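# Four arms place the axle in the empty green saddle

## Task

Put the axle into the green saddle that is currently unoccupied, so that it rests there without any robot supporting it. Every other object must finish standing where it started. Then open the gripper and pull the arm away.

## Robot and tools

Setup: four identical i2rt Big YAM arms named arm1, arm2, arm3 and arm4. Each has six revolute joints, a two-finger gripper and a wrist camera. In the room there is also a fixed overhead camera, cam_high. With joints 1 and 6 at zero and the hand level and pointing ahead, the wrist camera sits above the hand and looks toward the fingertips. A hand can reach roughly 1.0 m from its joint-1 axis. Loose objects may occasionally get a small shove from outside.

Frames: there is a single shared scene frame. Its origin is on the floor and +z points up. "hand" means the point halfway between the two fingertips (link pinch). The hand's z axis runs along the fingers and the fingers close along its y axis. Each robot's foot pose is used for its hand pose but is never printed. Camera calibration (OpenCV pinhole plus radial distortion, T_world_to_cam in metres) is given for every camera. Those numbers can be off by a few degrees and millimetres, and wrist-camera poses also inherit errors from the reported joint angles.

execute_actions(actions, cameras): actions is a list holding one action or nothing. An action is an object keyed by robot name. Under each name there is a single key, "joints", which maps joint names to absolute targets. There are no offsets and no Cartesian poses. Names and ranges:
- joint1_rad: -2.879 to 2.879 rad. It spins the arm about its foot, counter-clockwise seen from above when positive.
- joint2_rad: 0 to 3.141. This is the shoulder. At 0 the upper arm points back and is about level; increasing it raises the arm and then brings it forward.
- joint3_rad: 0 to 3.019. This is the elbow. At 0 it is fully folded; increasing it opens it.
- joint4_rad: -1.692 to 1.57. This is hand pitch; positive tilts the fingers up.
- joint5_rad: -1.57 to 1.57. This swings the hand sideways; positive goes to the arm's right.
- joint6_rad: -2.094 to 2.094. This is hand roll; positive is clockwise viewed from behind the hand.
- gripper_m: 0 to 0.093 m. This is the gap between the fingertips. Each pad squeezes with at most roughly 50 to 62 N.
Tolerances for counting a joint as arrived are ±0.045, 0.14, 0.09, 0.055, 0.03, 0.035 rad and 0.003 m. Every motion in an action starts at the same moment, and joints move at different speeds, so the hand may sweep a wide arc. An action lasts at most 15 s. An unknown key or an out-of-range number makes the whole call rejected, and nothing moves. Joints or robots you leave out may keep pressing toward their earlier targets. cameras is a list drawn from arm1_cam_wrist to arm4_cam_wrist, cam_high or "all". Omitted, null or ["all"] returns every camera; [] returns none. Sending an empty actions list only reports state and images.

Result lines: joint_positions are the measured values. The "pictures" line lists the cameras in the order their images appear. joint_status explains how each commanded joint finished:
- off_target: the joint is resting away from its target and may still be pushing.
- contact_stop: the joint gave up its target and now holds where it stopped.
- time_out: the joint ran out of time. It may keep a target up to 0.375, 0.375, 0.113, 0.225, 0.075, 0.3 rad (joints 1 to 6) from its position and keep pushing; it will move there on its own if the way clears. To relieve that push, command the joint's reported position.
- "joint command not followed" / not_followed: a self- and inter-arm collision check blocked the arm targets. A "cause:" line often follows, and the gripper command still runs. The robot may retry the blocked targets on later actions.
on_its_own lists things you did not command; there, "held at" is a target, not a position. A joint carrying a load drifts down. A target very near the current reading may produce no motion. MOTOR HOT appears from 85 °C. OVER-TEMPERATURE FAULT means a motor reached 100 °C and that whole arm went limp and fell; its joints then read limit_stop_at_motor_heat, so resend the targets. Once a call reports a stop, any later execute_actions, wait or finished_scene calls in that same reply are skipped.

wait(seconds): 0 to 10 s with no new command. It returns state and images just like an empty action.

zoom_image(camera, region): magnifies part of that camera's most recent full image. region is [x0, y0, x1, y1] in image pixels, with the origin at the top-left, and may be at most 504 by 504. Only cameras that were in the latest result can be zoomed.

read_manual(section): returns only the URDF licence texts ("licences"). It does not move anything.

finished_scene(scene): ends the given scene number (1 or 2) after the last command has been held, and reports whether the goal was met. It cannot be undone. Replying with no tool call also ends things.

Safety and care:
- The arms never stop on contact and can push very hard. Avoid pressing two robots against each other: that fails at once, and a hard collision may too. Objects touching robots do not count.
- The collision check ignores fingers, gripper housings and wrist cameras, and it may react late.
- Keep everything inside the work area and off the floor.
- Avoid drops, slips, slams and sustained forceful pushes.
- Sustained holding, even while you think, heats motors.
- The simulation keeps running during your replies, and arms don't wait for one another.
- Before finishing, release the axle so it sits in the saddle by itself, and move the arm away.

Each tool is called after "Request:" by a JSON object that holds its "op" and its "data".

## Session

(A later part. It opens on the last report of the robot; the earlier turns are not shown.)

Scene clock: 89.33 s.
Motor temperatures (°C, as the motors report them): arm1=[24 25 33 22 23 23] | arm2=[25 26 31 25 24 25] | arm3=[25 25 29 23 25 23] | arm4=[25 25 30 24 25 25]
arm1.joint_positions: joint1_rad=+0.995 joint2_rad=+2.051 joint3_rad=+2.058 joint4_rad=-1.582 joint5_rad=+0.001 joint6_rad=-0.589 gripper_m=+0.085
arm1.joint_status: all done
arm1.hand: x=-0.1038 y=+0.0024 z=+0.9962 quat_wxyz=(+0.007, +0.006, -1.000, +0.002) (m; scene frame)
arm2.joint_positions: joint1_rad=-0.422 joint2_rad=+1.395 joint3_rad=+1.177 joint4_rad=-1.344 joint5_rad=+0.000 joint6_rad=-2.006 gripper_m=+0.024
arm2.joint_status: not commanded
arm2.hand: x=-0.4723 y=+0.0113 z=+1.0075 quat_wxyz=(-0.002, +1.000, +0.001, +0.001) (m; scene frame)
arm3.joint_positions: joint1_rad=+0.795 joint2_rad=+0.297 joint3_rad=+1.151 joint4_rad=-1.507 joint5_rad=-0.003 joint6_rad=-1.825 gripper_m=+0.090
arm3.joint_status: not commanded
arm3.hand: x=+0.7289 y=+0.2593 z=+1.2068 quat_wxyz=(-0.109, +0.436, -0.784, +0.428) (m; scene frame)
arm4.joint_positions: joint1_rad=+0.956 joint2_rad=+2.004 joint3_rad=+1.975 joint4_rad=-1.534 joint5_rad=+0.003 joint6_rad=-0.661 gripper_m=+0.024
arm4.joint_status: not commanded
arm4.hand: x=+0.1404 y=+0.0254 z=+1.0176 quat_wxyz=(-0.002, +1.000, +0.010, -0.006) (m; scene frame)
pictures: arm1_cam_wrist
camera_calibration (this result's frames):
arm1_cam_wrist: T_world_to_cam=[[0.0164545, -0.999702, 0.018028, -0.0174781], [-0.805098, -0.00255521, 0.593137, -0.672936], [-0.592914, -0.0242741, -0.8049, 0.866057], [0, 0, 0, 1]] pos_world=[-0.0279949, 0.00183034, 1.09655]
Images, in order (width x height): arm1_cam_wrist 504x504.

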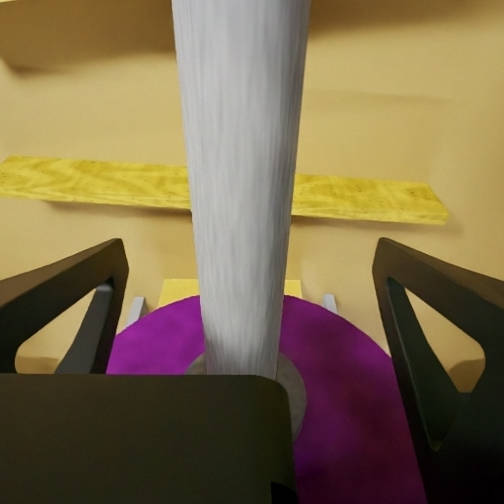

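Request:
{"op": "execute_actions", "data": {"actions": [{"arm1":{"joints":{"gripper_m":0,"joint1_rad":1.01,"joint6_rad":-0.57}}}], "cameras": []}}

Request:
{"op": "execute_actions", "data": {"actions": [{"arm1":{"joints":{"joint2_rad":2.0,"joint3_rad":2.12}},"arm2":{"joints":{"joint2_rad":1.37,"joint3_rad":1.225}},"arm4":{"joints":{"joint2_rad":1.985,"joint3_rad":2.0}}}], "cameras": []}}

Request:
{"op": "execute_actions", "data": {"actions": [{"arm4":{"joints":{"gripper_m":0.085}}}], "cameras": []}}

Request:
{"op": "execute_actions", "data": {"actions": [{"arm4":{"joints":{"joint2_rad":1.6}}}], "cameras": ["arm1_cam_wrist"]}}

Scene clock: 90.80 s.
Motor temperatures (°C, as the motors report them): arm1=[24 25 32 22 23 23] | arm2=[25 26 32 25 24 25] | arm3=[25 25 29 23 25 23] | arm4=[25 25 30 24 25 25]
arm1.joint_positions: joint1_rad=+0.999 joint2_rad=+2.051 joint3_rad=+2.057 joint4_rad=-1.583 joint5_rad=-0.002 joint6_rad=-0.579 gripper_m=+0.023
arm1.joint_status: gripper_m off_target (ended at +0.023, target +0.000); the others done
arm1.hand: x=-0.1026 y=+0.0048 z=+0.9960 quat_wxyz=(+0.007, +0.002, -1.000, +0.000) (m; scene frame)
arm2.joint_positions: joint1_rad=-0.422 joint2_rad=+1.395 joint3_rad=+1.177 joint4_rad=-1.344 joint5_rad=+0.002 joint6_rad=-2.006 gripper_m=+0.024
arm2.joint_status: not commanded
arm2.hand: x=-0.4720 y=+0.0111 z=+1.0075 quat_wxyz=(-0.001, +1.000, +0.001, +0.002) (m; scene frame)
arm3.joint_positions: joint1_rad=+0.795 joint2_rad=+0.297 joint3_rad=+1.151 joint4_rad=-1.507 joint5_rad=-0.003 joint6_rad=-1.825 gripper_m=+0.090
arm3.joint_status: not commanded
arm3.hand: x=+0.7289 y=+0.2593 z=+1.2068 quat_wxyz=(-0.109, +0.436, -0.784, +0.428) (m; scene frame)
arm4.joint_positions: joint1_rad=+0.956 joint2_rad=+2.004 joint3_rad=+1.975 joint4_rad=-1.536 joint5_rad=+0.001 joint6_rad=-0.661 gripper_m=+0.024
arm4.joint_status: not commanded
arm4.hand: x=+0.1406 y=+0.0249 z=+1.0176 quat_wxyz=(-0.001, +1.000, +0.010, -0.006) (m; scene frame)
pictures: none
No camera images: the call's "cameras" was empty. Leave "cameras" out to get every camera's image.

Scene clock: 91.33 s.
Motor temperatures (°C, as the motors report them): arm1=[24 25 32 22 23 23] | arm2=[25 26 32 25 24 25] | arm3=[25 25 29 23 25 23] | arm4=[25 25 30 24 25 25]
arm1.joint_positions: joint1_rad=+0.999 joint2_rad=+2.051 joint3_rad=+2.057 joint4_rad=-1.583 joint5_rad=-0.002 joint6_rad=-0.578 gripper_m=+0.023
arm1.joint_status: all done
arm1.hand: x=-0.1026 y=+0.0048 z=+0.9960 quat_wxyz=(+0.007, +0.002, -1.000, +0.000) (m; scene frame)
arm2.joint_positions: joint1_rad=-0.422 joint2_rad=+1.398 joint3_rad=+1.177 joint4_rad=-1.344 joint5_rad=+0.002 joint6_rad=-2.006 gripper_m=+0.024
arm2.joint_status: all done
arm2.hand: x=-0.4719 y=+0.0113 z=+1.0061 quat_wxyz=(+0.000, +1.000, +0.001, +0.001) (m; scene frame)
arm3.joint_positions: joint1_rad=+0.795 joint2_rad=+0.297 joint3_rad=+1.151 joint4_rad=-1.507 joint5_rad=-0.003 joint6_rad=-1.825 gripper_m=+0.090
arm3.joint_status: not commanded
arm3.hand: x=+0.7289 y=+0.2593 z=+1.2068 quat_wxyz=(-0.109, +0.436, -0.784, +0.428) (m; scene frame)
arm4.joint_positions: joint1_rad=+0.956 joint2_rad=+2.004 joint3_rad=+1.975 joint4_rad=-1.536 joint5_rad=+0.001 joint6_rad=-0.661 gripper_m=+0.024
arm4.joint_status: all done
arm4.hand: x=+0.1406 y=+0.0249 z=+1.0176 quat_wxyz=(-0.001, +1.000, +0.010, -0.006) (m; scene frame)
pictures: none
No camera images: the call's "cameras" was empty. Leave "cameras" out to get every camera's image.

Scene clock: 92.40 s.
Motor temperatures (°C, as the motors report them): arm1=[24 26 33 22 23 23] | arm2=[25 26 32 25 24 25] | arm3=[25 25 29 23 25 23] | arm4=[25 25 30 24 25 25]
arm1.joint_positions: joint1_rad=+0.999 joint2_rad=+2.051 joint3_rad=+2.057 joint4_rad=-1.581 joint5_rad=-0.002 joint6_rad=-0.577 gripper_m=+0.023
arm1.joint_status: not commanded
arm1.hand: x=-0.1022 y=+0.0046 z=+0.9960 quat_wxyz=(+0.007, +0.002, -1.000, +0.001) (m; scene frame)
arm2.joint_positions: joint1_rad=-0.422 joint2_rad=+1.398 joint3_rad=+1.177 joint4_rad=-1.344 joint5_rad=+0.002 joint6_rad=-2.005 gripper_m=+0.024
arm2.joint_status: not commanded
arm2.hand: x=-0.4719 y=+0.0113 z=+1.0061 quat_wxyz=(+0.000, +1.000, +0.000, +0.001) (m; scene frame)
arm3.joint_positions: joint1_rad=+0.795 joint2_rad=+0.297 joint3_rad=+1.151 joint4_rad=-1.507 joint5_rad=-0.003 joint6_rad=-1.825 gripper_m=+0.090
arm3.joint_status: not commanded
arm3.hand: x=+0.7289 y=+0.2593 z=+1.2068 quat_wxyz=(-0.109, +0.436, -0.784, +0.428) (m; scene frame)
arm4.joint_positions: joint1_rad=+0.956 joint2_rad=+2.004 joint3_rad=+1.975 joint4_rad=-1.536 joint5_rad=+0.001 joint6_rad=-0.661 gripper_m=+0.085
arm4.joint_status: all done
arm4.hand: x=+0.1406 y=+0.0249 z=+1.0176 quat_wxyz=(-0.001, +1.000, +0.010, -0.006) (m; scene frame)
pictures: none
No camera images: the call's "cameras" was empty. Leave "cameras" out to get every camera's image.

Scene clock: 94.03 s.
Motor temperatures (°C, as the motors report them): arm1=[24 26 33 21 23 23] | arm2=[25 26 32 25 24 25] | arm3=[25 25 29 23 25 23] | arm4=[25 25 30 24 25 25]
arm1.joint_positions: joint1_rad=+0.999 joint2_rad=+2.051 joint3_rad=+2.057 joint4_rad=-1.581 joint5_rad=-0.002 joint6_rad=-0.577 gripper_m=+0.023
arm1.joint_status: not commanded
arm1.hand: x=-0.1022 y=+0.0046 z=+0.9960 quat_wxyz=(+0.007, +0.002, -1.000, +0.001) (m; scene frame)
arm2.joint_positions: joint1_rad=-0.422 joint2_rad=+1.398 joint3_rad=+1.177 joint4_rad=-1.344 joint5_rad=+0.002 joint6_rad=-2.005 gripper_m=+0.024
arm2.joint_status: not commanded
arm2.hand: x=-0.4719 y=+0.0113 z=+1.0061 quat_wxyz=(+0.000, +1.000, +0.000, +0.001) (m; scene frame)
arm3.joint_positions: joint1_rad=+0.795 joint2_rad=+0.297 joint3_rad=+1.151 joint4_rad=-1.507 joint5_rad=-0.003 joint6_rad=-1.825 gripper_m=+0.090
arm3.joint_status: not commanded
arm3.hand: x=+0.7289 y=+0.2593 z=+1.2068 quat_wxyz=(-0.109, +0.436, -0.784, +0.428) (m; scene frame)
arm4.joint_positions: joint1_rad=+0.956 joint2_rad=+1.615 joint3_rad=+1.987 joint4_rad=-1.536 joint5_rad=+0.001 joint6_rad=-0.661 gripper_m=+0.085
arm4.joint_status: all done
arm4.hand: x=+0.1954 y=-0.0140 z=+1.2472 quat_wxyz=(-0.122, +0.979, +0.009, -0.164) (m; scene frame)
pictures: arm1_cam_wrist
camera_calibration (this result's frames):
arm1_cam_wrist: T_world_to_cam=[[0.00762908, -0.99984, 0.0161509, -0.0143633], [-0.806152, 0.00340683, 0.591699, -0.670307], [-0.591659, -0.0175342, -0.805997, 0.868062], [0, 0, 0, 1]] pos_world=[-0.0266627, 0.00314343, 1.09651]
Images, in order (width x height): arm1_cam_wrist 504x504.

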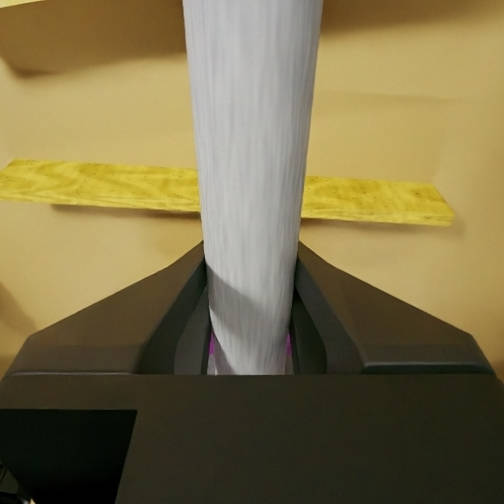

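Request:
{"op": "execute_actions", "data": {"actions": [{"arm1":{"joints":{"joint1_rad":0.85,"joint2_rad":1.675,"joint3_rad":1.61,"joint4_rad":-1.42,"joint6_rad":-0.74}},"arm2":{"joints":{"joint1_rad":-0.048,"joint2_rad":1.265,"joint3_rad":1.115,"joint4_rad":-1.365,"joint6_rad":-1.625}},"arm4":{"joints":{"joint2_rad":0.9,"joint3_rad":1.5}}}], "cameras": ["arm1_cam_wrist","arm2_cam_wrist"]}}

Scene clock: 97.20 s.
Motor temperatures (°C, as the motors report them): arm1=[24 26 33 22 23 23] | arm2=[25 26 32 25 24 25] | arm3=[25 25 29 23 25 23] | arm4=[25 25 29 24 25 25]
arm1.joint_positions: joint1_rad=+0.843 joint2_rad=+1.716 joint3_rad=+1.584 joint4_rad=-1.424 joint5_rad=-0.002 joint6_rad=-0.740 gripper_m=+0.023
arm1.joint_status: all done
arm1.hand: x=-0.2457 y=+0.0003 z=+1.0049 quat_wxyz=(-0.001, +0.005, -1.000, +0.007) (m; scene frame)
arm2.joint_positions: joint1_rad=-0.050 joint2_rad=+1.294 joint3_rad=+1.085 joint4_rad=-1.370 joint5_rad=+0.001 joint6_rad=-1.637 gripper_m=+0.024
arm2.joint_status: all done
arm2.hand: x=-0.6172 y=+0.0053 z=+1.0093 quat_wxyz=(+0.007, +1.000, +0.002, +0.000) (m; scene frame)
arm3.joint_positions: joint1_rad=+0.795 joint2_rad=+0.297 joint3_rad=+1.151 joint4_rad=-1.507 joint5_rad=-0.003 joint6_rad=-1.825 gripper_m=+0.090
arm3.joint_status: not commanded
arm3.hand: x=+0.7289 y=+0.2593 z=+1.2068 quat_wxyz=(-0.109, +0.436, -0.784, +0.428) (m; scene frame)
arm4.joint_positions: joint1_rad=+0.956 joint2_rad=+0.905 joint3_rad=+1.497 joint4_rad=-1.536 joint5_rad=+0.001 joint6_rad=-0.661 gripper_m=+0.085
arm4.joint_status: all done
arm4.hand: x=+0.4022 y=-0.1675 z=+1.3114 quat_wxyz=(-0.186, +0.950, +0.008, -0.249) (m; scene frame)
pictures: arm1_cam_wrist, arm2_cam_wrist
camera_calibration (this result's frames):
arm1_cam_wrist: T_world_to_cam=[[0.0147605, -0.999495, 0.0281252, -0.0279789], [-0.814483, 0.00429742, 0.580171, -0.781689], [-0.579999, -0.0314711, -0.814009, 0.801168], [0, 0, 0, 1]] pos_world=[-0.171583, 0.000608138, 1.10646]
arm2_cam_wrist: T_world_to_cam=[[-0.00424154, 0.999861, -0.016152, 0.0106126], [0.807389, 0.0129541, 0.589877, -0.0896224], [0.590004, -0.010539, -0.807332, 1.30514], [0, 0, 0, 1]] pos_world=[-0.697633, 0.00430469, 1.10672]
Images, in order (width x height): arm1_cam_wrist 504x504, arm2_cam_wrist 504x504.

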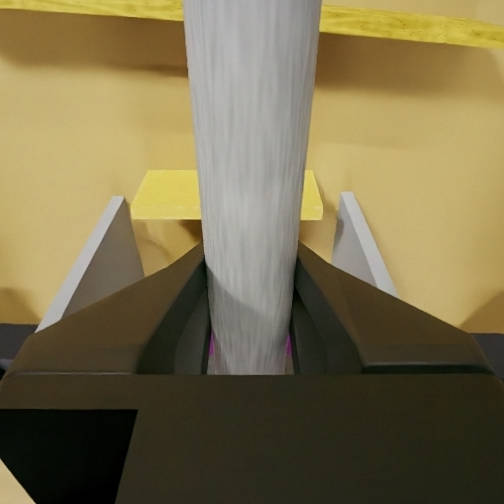

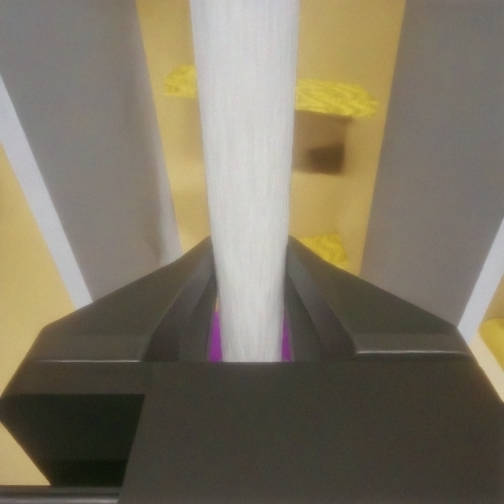

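Request:
{"op": "execute_actions", "data": {"actions": [{"arm1":{"joints":{"joint1_rad":0.636,"joint2_rad":1.416,"joint3_rad":1.29,"joint4_rad":-1.37,"joint6_rad":-0.975}},"arm2":{"joints":{"joint1_rad":0.339,"joint2_rad":1.33,"joint3_rad":1.225,"joint4_rad":-1.355,"joint6_rad":-1.255}}}], "cameras": ["arm1_cam_wrist","arm2_cam_wrist"]}}

Scene clock: 100.30 s.
Motor temperatures (°C, as the motors report them): arm1=[24 26 33 21 23 23] | arm2=[25 27 33 25 24 25] | arm3=[25 25 29 23 25 23] | arm4=[25 24 29 24 25 25]
arm1.joint_positions: joint1_rad=+0.631 joint2_rad=+1.447 joint3_rad=+1.266 joint4_rad=-1.365 joint5_rad=-0.005 joint6_rad=-0.969 gripper_m=+0.023
arm1.joint_status: all done
arm1.hand: x=-0.3878 y=+0.0082 z=+1.0073 quat_wxyz=(-0.004, +0.014, -1.000, +0.011) (m; scene frame)
arm2.joint_positions: joint1_rad=+0.339 joint2_rad=+1.356 joint3_rad=+1.134 joint4_rad=-1.358 joint5_rad=+0.003 joint6_rad=-1.267 gripper_m=+0.024
arm2.joint_status: joint3_rad time_out (moved +0.049 of +0.140); the others done
arm2.on_its_own: joint3_rad reads +1.134 and still pushes toward +1.225 since a time_out
arm2.hand: x=-0.7602 y=+0.0088 z=+1.0062 quat_wxyz=(+0.007, +1.000, +0.012, +0.002) (m; scene frame)
arm3.joint_positions: joint1_rad=+0.795 joint2_rad=+0.297 joint3_rad=+1.151 joint4_rad=-1.507 joint5_rad=-0.003 joint6_rad=-1.825 gripper_m=+0.090
arm3.joint_status: not commanded
arm3.hand: x=+0.7289 y=+0.2593 z=+1.2068 quat_wxyz=(-0.109, +0.436, -0.784, +0.428) (m; scene frame)
arm4.joint_positions: joint1_rad=+0.956 joint2_rad=+0.905 joint3_rad=+1.497 joint4_rad=-1.536 joint5_rad=+0.001 joint6_rad=-0.661 gripper_m=+0.085
arm4.joint_status: not commanded
arm4.hand: x=+0.4022 y=-0.1675 z=+1.3114 quat_wxyz=(-0.186, +0.950, +0.008, -0.249) (m; scene frame)
pictures: arm1_cam_wrist, arm2_cam_wrist
camera_calibration (this result's frames):
arm1_cam_wrist: T_world_to_cam=[[0.031858, -0.998813, 0.0368427, -0.0201923], [-0.817931, -0.00486798, 0.575295, -0.89524], [-0.574433, -0.0484625, -0.817116, 0.726424], [0, 0, 0, 1]] pos_world=[-0.314319, 0.010678, 1.10934]
arm2_cam_wrist: T_world_to_cam=[[-0.022904, 0.999604, -0.0163669, -0.00751842], [0.804382, 0.0281475, 0.593445, 0.0215499], [0.593671, 0.000427023, -0.804708, 1.38704], [0, 0, 0, 1]] pos_world=[-0.840953, 0.00631656, 1.10325]
Images, in order (width x height): arm1_cam_wrist 504x504, arm2_cam_wrist 504x504.

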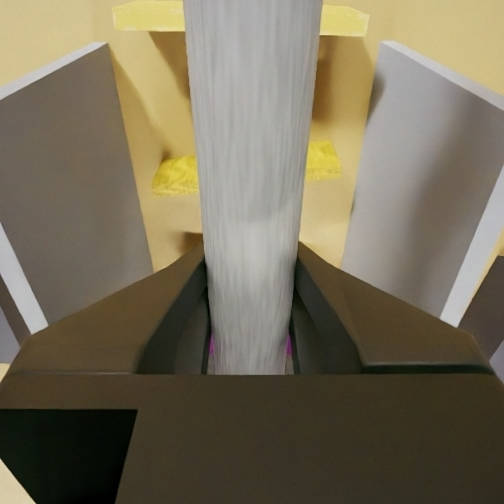

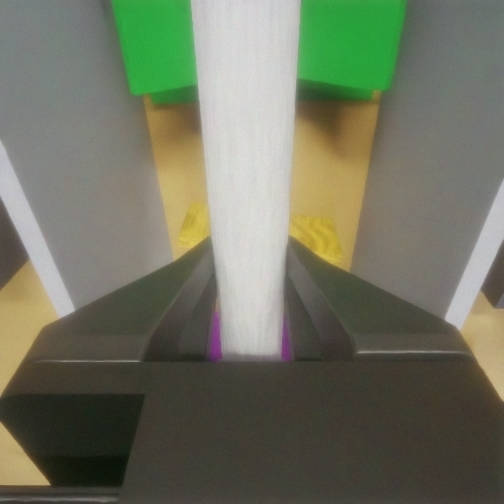

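Request:
{"op": "execute_actions", "data": {"actions": [{"arm1":{"joints":{"joint1_rad":0.284,"joint2_rad":1.275,"joint3_rad":1.14,"joint4_rad":-1.385,"joint6_rad":-1.33}},"arm2":{"joints":{"joint1_rad":0.659,"joint2_rad":1.49,"joint3_rad":1.408,"joint4_rad":-1.37,"joint6_rad":-0.935}}}], "cameras": []}}

Scene clock: 103.20 s.
Motor temperatures (°C, as the motors report them): arm1=[24 26 33 21 23 23] | arm2=[25 27 34 25 24 25] | arm3=[25 25 29 23 25 23] | arm4=[25 24 29 24 25 25]
arm1.joint_positions: joint1_rad=+0.279 joint2_rad=+1.306 joint3_rad=+1.115 joint4_rad=-1.375 joint5_rad=-0.002 joint6_rad=-1.314 gripper_m=+0.023
arm1.joint_status: all done
arm1.hand: x=-0.5382 y=+0.0005 z=+1.0043 quat_wxyz=(+0.004, +0.011, -1.000, +0.004) (m; scene frame)
arm2.joint_positions: joint1_rad=+0.666 joint2_rad=+1.527 joint3_rad=+1.312 joint4_rad=-1.360 joint5_rad=+0.005 joint6_rad=-0.935 gripper_m=+0.024
arm2.joint_status: joint3_rad time_out (moved +0.178 of +0.274); the others done
arm2.on_its_own: joint3_rad reads +1.312 and still pushes toward +1.408 since a time_out
arm2.hand: x=-0.9096 y=+0.0048 z=+1.0062 quat_wxyz=(+0.003, +1.000, +0.009, +0.002) (m; scene frame)
arm3.joint_positions: joint1_rad=+0.795 joint2_rad=+0.297 joint3_rad=+1.151 joint4_rad=-1.507 joint5_rad=-0.003 joint6_rad=-1.825 gripper_m=+0.090
arm3.joint_status: not commanded
arm3.hand: x=+0.7289 y=+0.2593 z=+1.2068 quat_wxyz=(-0.109, +0.436, -0.784, +0.428) (m; scene frame)
arm4.joint_positions: joint1_rad=+0.956 joint2_rad=+0.905 joint3_rad=+1.497 joint4_rad=-1.536 joint5_rad=+0.001 joint6_rad=-0.661 gripper_m=+0.085
arm4.joint_status: not commanded
arm4.hand: x=+0.4022 y=-0.1675 z=+1.3114 quat_wxyz=(-0.186, +0.950, +0.008, -0.249) (m; scene frame)
pictures: none
No camera images: the call's "cameras" was empty. Leave "cameras" out to get every camera's image.

Request:
{"op": "execute_actions", "data": {"actions": [{"arm1":{"joints":{"joint1_rad":-0.125,"joint3_rad":1.155,"joint6_rad":-1.735}},"arm2":{"joints":{"joint1_rad":0.887,"joint2_rad":1.715,"joint3_rad":1.71,"joint4_rad":-1.435,"joint6_rad":-0.715}}}], "cameras": ["arm1_cam_wrist","arm2_cam_wrist"]}}

Scene clock: 106.33 s.
Motor temperatures (°C, as the motors report them): arm1=[24 26 33 21 23 23] | arm2=[25 27 35 25 24 25] | arm3=[25 25 29 23 25 23] | arm4=[25 24 28 24 25 25]
arm1.joint_positions: joint1_rad=-0.122 joint2_rad=+1.306 joint3_rad=+1.115 joint4_rad=-1.375 joint5_rad=+0.002 joint6_rad=-1.714 gripper_m=+0.023
arm1.joint_status: all done
arm1.hand: x=-0.6835 y=-0.0105 z=+1.0059 quat_wxyz=(+0.007, +0.010, -1.000, +0.004) (m; scene frame)
arm2.joint_positions: joint1_rad=+0.891 joint2_rad=+1.757 joint3_rad=+1.610 joint4_rad=-1.428 joint5_rad=+0.006 joint6_rad=-0.710 gripper_m=+0.024
arm2.joint_status: joint3_rad time_out (moved +0.298 of +0.398); the others done
arm2.on_its_own: joint3_rad reads +1.610 and still pushes toward +1.710 since a time_out
arm2.hand: x=-1.0513 y=-0.0065 z=+1.0098 quat_wxyz=(+0.001, +1.000, +0.009, +0.003) (m; scene frame)
arm3.joint_positions: joint1_rad=+0.795 joint2_rad=+0.297 joint3_rad=+1.151 joint4_rad=-1.507 joint5_rad=-0.003 joint6_rad=-1.825 gripper_m=+0.090
arm3.joint_status: not commanded
arm3.hand: x=+0.7289 y=+0.2593 z=+1.2068 quat_wxyz=(-0.109, +0.436, -0.784, +0.428) (m; scene frame)
arm4.joint_positions: joint1_rad=+0.956 joint2_rad=+0.905 joint3_rad=+1.497 joint4_rad=-1.536 joint5_rad=+0.001 joint6_rad=-0.661 gripper_m=+0.085
arm4.joint_status: not commanded
arm4.hand: x=+0.4022 y=-0.1675 z=+1.3114 quat_wxyz=(-0.186, +0.950, +0.008, -0.249) (m; scene frame)
pictures: arm1_cam_wrist, arm2_cam_wrist
camera_calibration (this result's frames):
arm1_cam_wrist: T_world_to_cam=[[0.0241107, -0.999439, 0.0232262, -0.0210471], [-0.806158, -0.00569786, 0.591673, -1.14473], [-0.591209, -0.0329897, -0.805843, 0.531877], [0, 0, 0, 1]] pos_world=[-0.607877, -0.0100114, 1.10641]
arm2_cam_wrist: T_world_to_cam=[[-0.0183353, 0.999813, -0.00616237, -0.00432716], [0.803452, 0.0184021, 0.595085, 0.251303], [0.595087, 0.00595992, -0.803639, 1.56326], [0, 0, 0, 1]] pos_world=[-1.13226, -0.00961507, 1.10672]
Images, in order (width x height): arm1_cam_wrist 504x504, arm2_cam_wrist 504x504.

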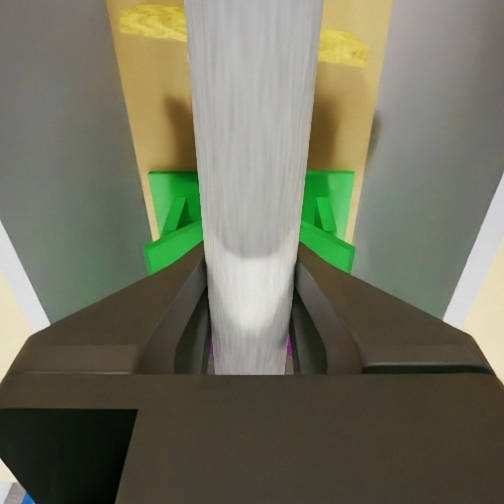

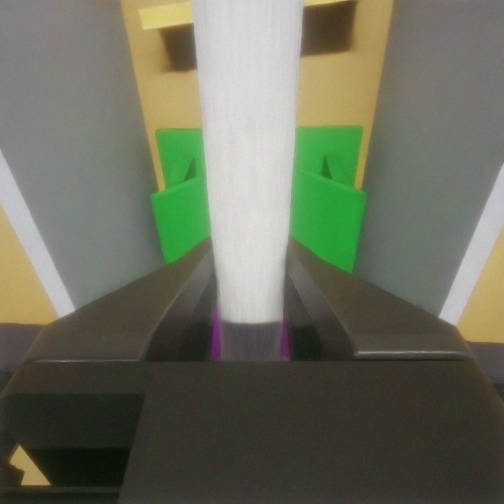

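Request:
{"op": "execute_actions", "data": {"actions": [{"arm1":{"joints":{"joint1_rad":-0.192,"joint2_rad":1.365,"joint3_rad":0.99,"joint4_rad":-1.13,"joint6_rad":-1.79}},"arm2":{"joints":{"joint1_rad":0.918,"joint2_rad":1.82,"joint3_rad":1.565,"joint4_rad":-1.24,"joint6_rad":-0.695}}}], "cameras": ["arm1_cam_wrist","arm2_cam_wrist"]}}

Scene clock: 108.90 s.
Motor temperatures (°C, as the motors report them): arm1=[24 26 33 21 23 23] | arm2=[25 27 35 25 24 25] | arm3=[25 25 29 23 25 23] | arm4=[25 24 28 24 25 25]
arm1.joint_positions: joint1_rad=-0.189 joint2_rad=+1.391 joint3_rad=+0.960 joint4_rad=-1.137 joint5_rad=-0.007 joint6_rad=-1.771 gripper_m=+0.023
arm1.joint_status: all done
arm1.hand: x=-0.7080 y=-0.0114 z=+0.9206 quat_wxyz=(+0.002, +0.005, -1.000, +0.004) (m; scene frame)
arm2.joint_positions: joint1_rad=+0.911 joint2_rad=+1.877 joint3_rad=+1.540 joint4_rad=-1.246 joint5_rad=+0.006 joint6_rad=-0.679 gripper_m=+0.024
arm2.joint_status: all done
arm2.hand: x=-1.0759 y=-0.0011 z=+0.9206 quat_wxyz=(+0.004, +1.000, +0.004, +0.006) (m; scene frame)
arm3.joint_positions: joint1_rad=+0.795 joint2_rad=+0.297 joint3_rad=+1.151 joint4_rad=-1.507 joint5_rad=-0.003 joint6_rad=-1.825 gripper_m=+0.090
arm3.joint_status: not commanded
arm3.hand: x=+0.7289 y=+0.2593 z=+1.2068 quat_wxyz=(-0.109, +0.436, -0.784, +0.428) (m; scene frame)
arm4.joint_positions: joint1_rad=+0.956 joint2_rad=+0.905 joint3_rad=+1.497 joint4_rad=-1.536 joint5_rad=+0.001 joint6_rad=-0.661 gripper_m=+0.085
arm4.joint_status: not commanded
arm4.hand: x=+0.4022 y=-0.1675 z=+1.3114 quat_wxyz=(-0.186, +0.950, +0.008, -0.249) (m; scene frame)
pictures: arm1_cam_wrist, arm2_cam_wrist
camera_calibration (this result's frames):
arm1_cam_wrist: T_world_to_cam=[[0.0140646, -0.999625, 0.0234774, -0.0266965], [-0.811314, 0.00231506, 0.584606, -1.11105], [-0.584441, -0.0272698, -0.810978, 0.458188], [0, 0, 0, 1]] pos_world=[-0.633254, -0.0116196, 1.02174]
arm2_cam_wrist: T_world_to_cam=[[-0.00725866, 0.999913, -0.010987, 0.00561229], [0.79986, 0.0123999, 0.600058, 0.31561], [0.600143, -0.00443248, -0.799881, 1.50808], [0, 0, 0, 1]] pos_world=[-1.15747, -0.0028408, 1.01696]
Images, in order (width x height): arm1_cam_wrist 504x504, arm2_cam_wrist 504x504.

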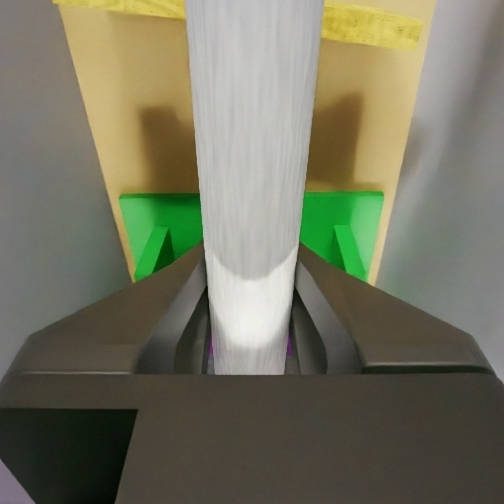

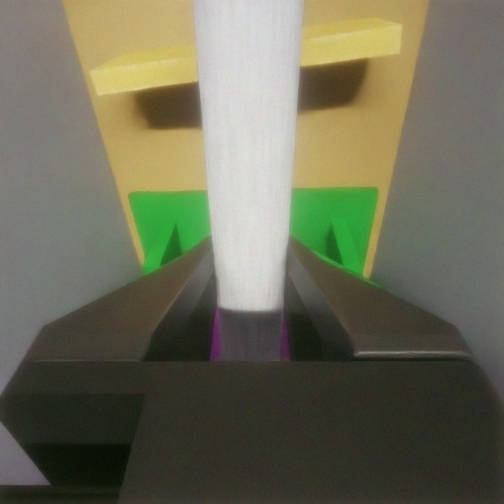

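Request:
{"op": "execute_actions", "data": {"actions": [{"arm1":{"joints":{"joint2_rad":1.415,"joint3_rad":0.915,"joint4_rad":-1.015}},"arm2":{"joints":{"joint1_rad":0.926,"joint2_rad":1.86,"joint3_rad":1.497,"joint4_rad":-1.143}}}], "cameras": []}}

Scene clock: 110.53 s.
Motor temperatures (°C, as the motors report them): arm1=[24 25 32 21 23 23] | arm2=[25 27 35 25 24 25] | arm3=[25 25 29 23 25 23] | arm4=[25 24 28 24 25 25]
arm1.joint_positions: joint1_rad=-0.189 joint2_rad=+1.432 joint3_rad=+0.893 joint4_rad=-1.024 joint5_rad=-0.001 joint6_rad=-1.782 gripper_m=+0.023
arm1.joint_status: all done
arm1.hand: x=-0.7090 y=-0.0094 z=+0.8839 quat_wxyz=(+0.006, +0.010, -1.000, +0.007) (m; scene frame)
arm2.joint_positions: joint1_rad=+0.916 joint2_rad=+1.901 joint3_rad=+1.483 joint4_rad=-1.152 joint5_rad=+0.005 joint6_rad=-0.686 gripper_m=+0.024
arm2.joint_status: all done
arm2.hand: x=-1.0775 y=-0.0035 z=+0.8873 quat_wxyz=(+0.000, +1.000, +0.010, +0.001) (m; scene frame)
arm3.joint_positions: joint1_rad=+0.795 joint2_rad=+0.297 joint3_rad=+1.151 joint4_rad=-1.507 joint5_rad=-0.003 joint6_rad=-1.825 gripper_m=+0.090
arm3.joint_status: not commanded
arm3.hand: x=+0.7289 y=+0.2593 z=+1.2068 quat_wxyz=(-0.109, +0.436, -0.784, +0.428) (m; scene frame)
arm4.joint_positions: joint1_rad=+0.956 joint2_rad=+0.905 joint3_rad=+1.497 joint4_rad=-1.536 joint5_rad=+0.001 joint6_rad=-0.661 gripper_m=+0.085
arm4.joint_status: not commanded
arm4.hand: x=+0.4022 y=-0.1675 z=+1.3114 quat_wxyz=(-0.186, +0.950, +0.008, -0.249) (m; scene frame)
pictures: none
No camera images: the call's "cameras" was empty. Leave "cameras" out to get every camera's image.

Relax to let it seat.

Request:
{"op": "execute_actions", "data": {"actions": [{"arm1":{"joints":{"joint2_rad":1.445,"joint3_rad":0.895,"joint4_rad":-0.995}},"arm2":{"joints":{"joint2_rad":1.895,"joint3_rad":1.485}}}], "cameras": []}}

Scene clock: 111.57 s.
Motor temperatures (°C, as the motors report them): arm1=[24 25 32 21 23 23] | arm2=[25 28 34 25 24 25] | arm3=[25 25 29 23 25 23] | arm4=[25 24 28 24 25 25]
arm1.joint_positions: joint1_rad=-0.189 joint2_rad=+1.444 joint3_rad=+0.883 joint4_rad=-0.998 joint5_rad=+0.000 joint6_rad=-1.784 gripper_m=+0.023
arm1.joint_status: all done
arm1.hand: x=-0.7094 y=-0.0106 z=+0.8765 quat_wxyz=(+0.006, +0.011, -1.000, +0.008) (m; scene frame)
arm2.joint_positions: joint1_rad=+0.919 joint2_rad=+1.908 joint3_rad=+1.479 joint4_rad=-1.151 joint5_rad=+0.003 joint6_rad=-0.686 gripper_m=+0.024
arm2.joint_status: all done
arm2.hand: x=-1.0775 y=-0.0064 z=+0.8823 quat_wxyz=(+0.004, +1.000, +0.011, +0.004) (m; scene frame)
arm3.joint_positions: joint1_rad=+0.795 joint2_rad=+0.297 joint3_rad=+1.151 joint4_rad=-1.507 joint5_rad=-0.003 joint6_rad=-1.825 gripper_m=+0.090
arm3.joint_status: not commanded
arm3.hand: x=+0.7289 y=+0.2593 z=+1.2068 quat_wxyz=(-0.109, +0.436, -0.784, +0.428) (m; scene frame)
arm4.joint_positions: joint1_rad=+0.956 joint2_rad=+0.905 joint3_rad=+1.497 joint4_rad=-1.536 joint5_rad=+0.001 joint6_rad=-0.661 gripper_m=+0.085
arm4.joint_status: not commanded
arm4.hand: x=+0.4022 y=-0.1675 z=+1.3114 quat_wxyz=(-0.186, +0.950, +0.008, -0.249) (m; scene frame)
pictures: none
No camera images: the call's "cameras" was empty. Leave "cameras" out to get every camera's image.

Request:
{"op": "execute_actions", "data": {"actions": [{"arm1":{"joints":{"joint2_rad":1.46,"joint3_rad":0.88,"joint4_rad":-0.975}},"arm2":{"joints":{"joint2_rad":1.91,"joint3_rad":1.472,"joint4_rad":-1.125}}}], "cameras": []}}

Request:
{"op": "execute_actions", "data": {"actions": [{"arm1":{"joints":{"gripper_m":0.065}},"arm2":{"joints":{"gripper_m":0.065}}}], "cameras": []}}

Request:
{"op": "execute_actions", "data": {"actions": [{"arm1":{"joints":{"joint2_rad":1.35,"joint3_rad":1.02,"joint4_rad":-1.2}},"arm2":{"joints":{"joint2_rad":1.82,"joint3_rad":1.6,"joint4_rad":-1.31}}}], "cameras": []}}

Request:
{"op": "execute_actions", "data": {"actions": [{"arm1":{"joints":{"joint2_rad":0.8,"joint3_rad":1.1,"joint4_rad":-1.4}},"arm2":{"joints":{"joint2_rad":1.3,"joint3_rad":1.6,"joint4_rad":-1.5}}}], "cameras": ["arm1_cam_wrist","arm2_cam_wrist","cam_high"]}}

Scene clock: 113.10 s.
Motor temperatures (°C, as the motors report them): arm1=[24 25 32 21 23 23] | arm2=[25 28 34 25 24 25] | arm3=[25 25 29 23 25 23] | arm4=[25 24 28 24 25 25]
arm1.joint_positions: joint1_rad=-0.189 joint2_rad=+1.445 joint3_rad=+0.879 joint4_rad=-0.991 joint5_rad=+0.000 joint6_rad=-1.784 gripper_m=+0.023
arm1.joint_status: all done
arm1.hand: x=-0.7093 y=-0.0103 z=+0.8748 quat_wxyz=(+0.006, +0.011, -1.000, +0.009) (m; scene frame)
arm2.joint_positions: joint1_rad=+0.919 joint2_rad=+1.908 joint3_rad=+1.478 joint4_rad=-1.150 joint5_rad=+0.003 joint6_rad=-0.686 gripper_m=+0.024
arm2.joint_status: all done
arm2.hand: x=-1.0774 y=-0.0066 z=+0.8820 quat_wxyz=(+0.004, +1.000, +0.011, +0.004) (m; scene frame)
arm3.joint_positions: joint1_rad=+0.795 joint2_rad=+0.297 joint3_rad=+1.151 joint4_rad=-1.507 joint5_rad=-0.003 joint6_rad=-1.825 gripper_m=+0.090
arm3.joint_status: not commanded
arm3.hand: x=+0.7289 y=+0.2593 z=+1.2068 quat_wxyz=(-0.109, +0.436, -0.784, +0.428) (m; scene frame)
arm4.joint_positions: joint1_rad=+0.956 joint2_rad=+0.905 joint3_rad=+1.497 joint4_rad=-1.536 joint5_rad=+0.001 joint6_rad=-0.661 gripper_m=+0.085
arm4.joint_status: not commanded
arm4.hand: x=+0.4022 y=-0.1675 z=+1.3114 quat_wxyz=(-0.186, +0.950, +0.008, -0.249) (m; scene frame)
pictures: none
No camera images: the call's "cameras" was empty. Leave "cameras" out to get every camera's image.

Scene clock: 113.73 s.
Motor temperatures (°C, as the motors report them): arm1=[24 25 32 21 23 23] | arm2=[25 28 34 25 24 25] | arm3=[25 25 29 23 25 23] | arm4=[25 24 28 24 25 25]
arm1.joint_positions: joint1_rad=-0.189 joint2_rad=+1.445 joint3_rad=+0.879 joint4_rad=-0.988 joint5_rad=+0.000 joint6_rad=-1.784 gripper_m=+0.065
arm1.joint_status: all done
arm1.hand: x=-0.7095 y=-0.0111 z=+0.8748 quat_wxyz=(+0.007, +0.011, -1.000, +0.011) (m; scene frame)
arm2.joint_positions: joint1_rad=+0.919 joint2_rad=+1.908 joint3_rad=+1.478 joint4_rad=-1.141 joint5_rad=+0.003 joint6_rad=-0.687 gripper_m=+0.065
arm2.joint_status: all done
arm2.hand: x=-1.0791 y=-0.0053 z=+0.8819 quat_wxyz=(+0.002, +1.000, +0.012, +0.000) (m; scene frame)
arm3.joint_positions: joint1_rad=+0.795 joint2_rad=+0.297 joint3_rad=+1.151 joint4_rad=-1.507 joint5_rad=-0.003 joint6_rad=-1.825 gripper_m=+0.090
arm3.joint_status: not commanded
arm3.hand: x=+0.7289 y=+0.2593 z=+1.2068 quat_wxyz=(-0.109, +0.436, -0.784, +0.428) (m; scene frame)
arm4.joint_positions: joint1_rad=+0.956 joint2_rad=+0.905 joint3_rad=+1.497 joint4_rad=-1.536 joint5_rad=+0.001 joint6_rad=-0.661 gripper_m=+0.085
arm4.joint_status: not commanded
arm4.hand: x=+0.4022 y=-0.1675 z=+1.3114 quat_wxyz=(-0.186, +0.950, +0.008, -0.249) (m; scene frame)
pictures: none
No camera images: the call's "cameras" was empty. Leave "cameras" out to get every camera's image.

Scene clock: 114.73 s.
Motor temperatures (°C, as the motors report them): arm1=[24 25 32 21 23 23] | arm2=[25 28 34 25 24 25] | arm3=[25 25 29 23 25 23] | arm4=[25 24 28 24 25 25]
arm1.joint_positions: joint1_rad=-0.189 joint2_rad=+1.352 joint3_rad=+0.986 joint4_rad=-1.189 joint5_rad=+0.000 joint6_rad=-1.784 gripper_m=+0.065
arm1.joint_status: all done
arm1.hand: x=-0.7084 y=-0.0089 z=+0.9432 quat_wxyz=(+0.007, +0.011, -1.000, +0.010) (m; scene frame)
arm2.joint_positions: joint1_rad=+0.919 joint2_rad=+1.810 joint3_rad=+1.556 joint4_rad=-1.296 joint5_rad=+0.003 joint6_rad=-0.687 gripper_m=+0.065
arm2.joint_status: all done
arm2.hand: x=-1.0743 y=-0.0085 z=+0.9623 quat_wxyz=(-0.005, +1.000, +0.012, -0.008) (m; scene frame)
arm3.joint_positions: joint1_rad=+0.795 joint2_rad=+0.297 joint3_rad=+1.151 joint4_rad=-1.507 joint5_rad=-0.003 joint6_rad=-1.825 gripper_m=+0.090
arm3.joint_status: not commanded
arm3.hand: x=+0.7289 y=+0.2593 z=+1.2068 quat_wxyz=(-0.109, +0.436, -0.784, +0.428) (m; scene frame)
arm4.joint_positions: joint1_rad=+0.956 joint2_rad=+0.905 joint3_rad=+1.497 joint4_rad=-1.536 joint5_rad=+0.001 joint6_rad=-0.661 gripper_m=+0.085
arm4.joint_status: not commanded
arm4.hand: x=+0.4022 y=-0.1675 z=+1.3114 quat_wxyz=(-0.186, +0.950, +0.008, -0.249) (m; scene frame)
pictures: none
No camera images: the call's "cameras" was empty. Leave "cameras" out to get every camera's image.

Scene clock: 116.27 s.
Motor temperatures (°C, as the motors report them): arm1=[24 25 32 21 23 23] | arm2=[25 28 34 25 24 25] | arm3=[25 25 29 23 25 23] | arm4=[25 23 28 24 25 25]
arm1.joint_positions: joint1_rad=-0.189 joint2_rad=+0.788 joint3_rad=+1.061 joint4_rad=-1.392 joint5_rad=+0.000 joint6_rad=-1.784 gripper_m=+0.065
arm1.joint_status: all done
arm1.hand: x=-0.6896 y=+0.0787 z=+1.1390 quat_wxyz=(+0.050, +0.012, -0.974, +0.222) (m; scene frame)
arm2.joint_positions: joint1_rad=+0.919 joint2_rad=+1.303 joint3_rad=+1.573 joint4_rad=-1.487 joint5_rad=+0.003 joint6_rad=-0.687 gripper_m=+0.065
arm2.joint_status: all done
arm2.hand: x=-0.9859 y=-0.0761 z=+1.2071 quat_wxyz=(-0.109, +0.984, +0.011, -0.138) (m; scene frame)
arm3.joint_positions: joint1_rad=+0.795 joint2_rad=+0.297 joint3_rad=+1.151 joint4_rad=-1.507 joint5_rad=-0.003 joint6_rad=-1.825 gripper_m=+0.090
arm3.joint_status: not commanded
arm3.hand: x=+0.7289 y=+0.2593 z=+1.2068 quat_wxyz=(-0.109, +0.436, -0.784, +0.428) (m; scene frame)
arm4.joint_positions: joint1_rad=+0.956 joint2_rad=+0.905 joint3_rad=+1.497 joint4_rad=-1.536 joint5_rad=+0.001 joint6_rad=-0.661 gripper_m=+0.085
arm4.joint_status: not commanded
arm4.hand: x=+0.4022 y=-0.1675 z=+1.3114 quat_wxyz=(-0.186, +0.950, +0.008, -0.249) (m; scene frame)
pictures: arm1_cam_wrist, arm2_cam_wrist, cam_high
camera_calibration (this result's frames):
arm1_cam_wrist: T_world_to_cam=[[0.0506039, -0.894899, 0.443391, -0.403371], [-0.756414, 0.25555, 0.602107, -1.22606], [-0.652133, -0.365856, -0.663982, 0.461064], [0, 0, 0, 1]] pos_world=[-0.606324, 0.121028, 1.22321]
arm2_cam_wrist: T_world_to_cam=[[0.00745007, 0.97669, 0.214523, -0.175039], [0.937682, -0.0813559, 0.337836, 0.517948], [0.347414, 0.198638, -0.916431, 1.5899], [0, 0, 0, 1]] pos_world=[-1.03672, -0.102716, 1.3196]
Images, in order (width x height): arm1_cam_wrist 504x504, arm2_cam_wrist 504x504, cam_high 504x504.

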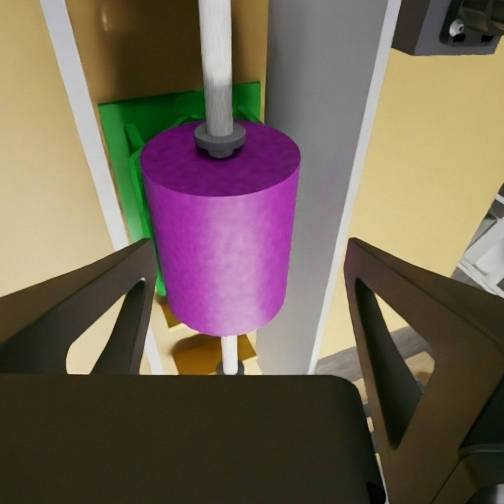

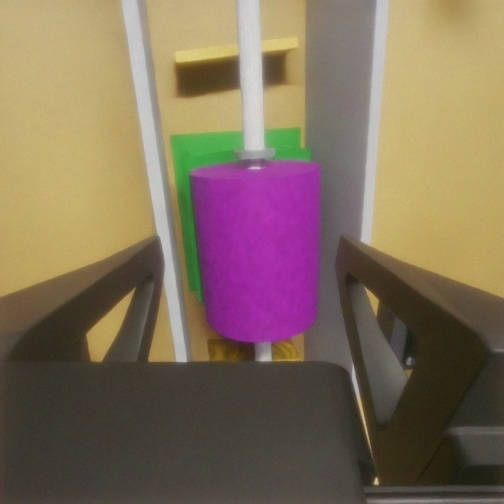

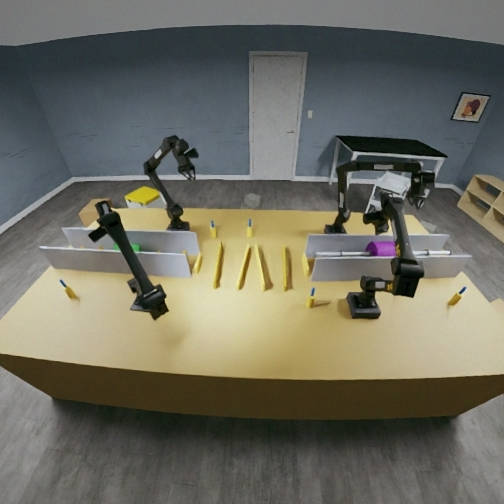

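Request:
{"op": "finished_scene", "data": {"scene": 1}}

The scene is finished: the task was done.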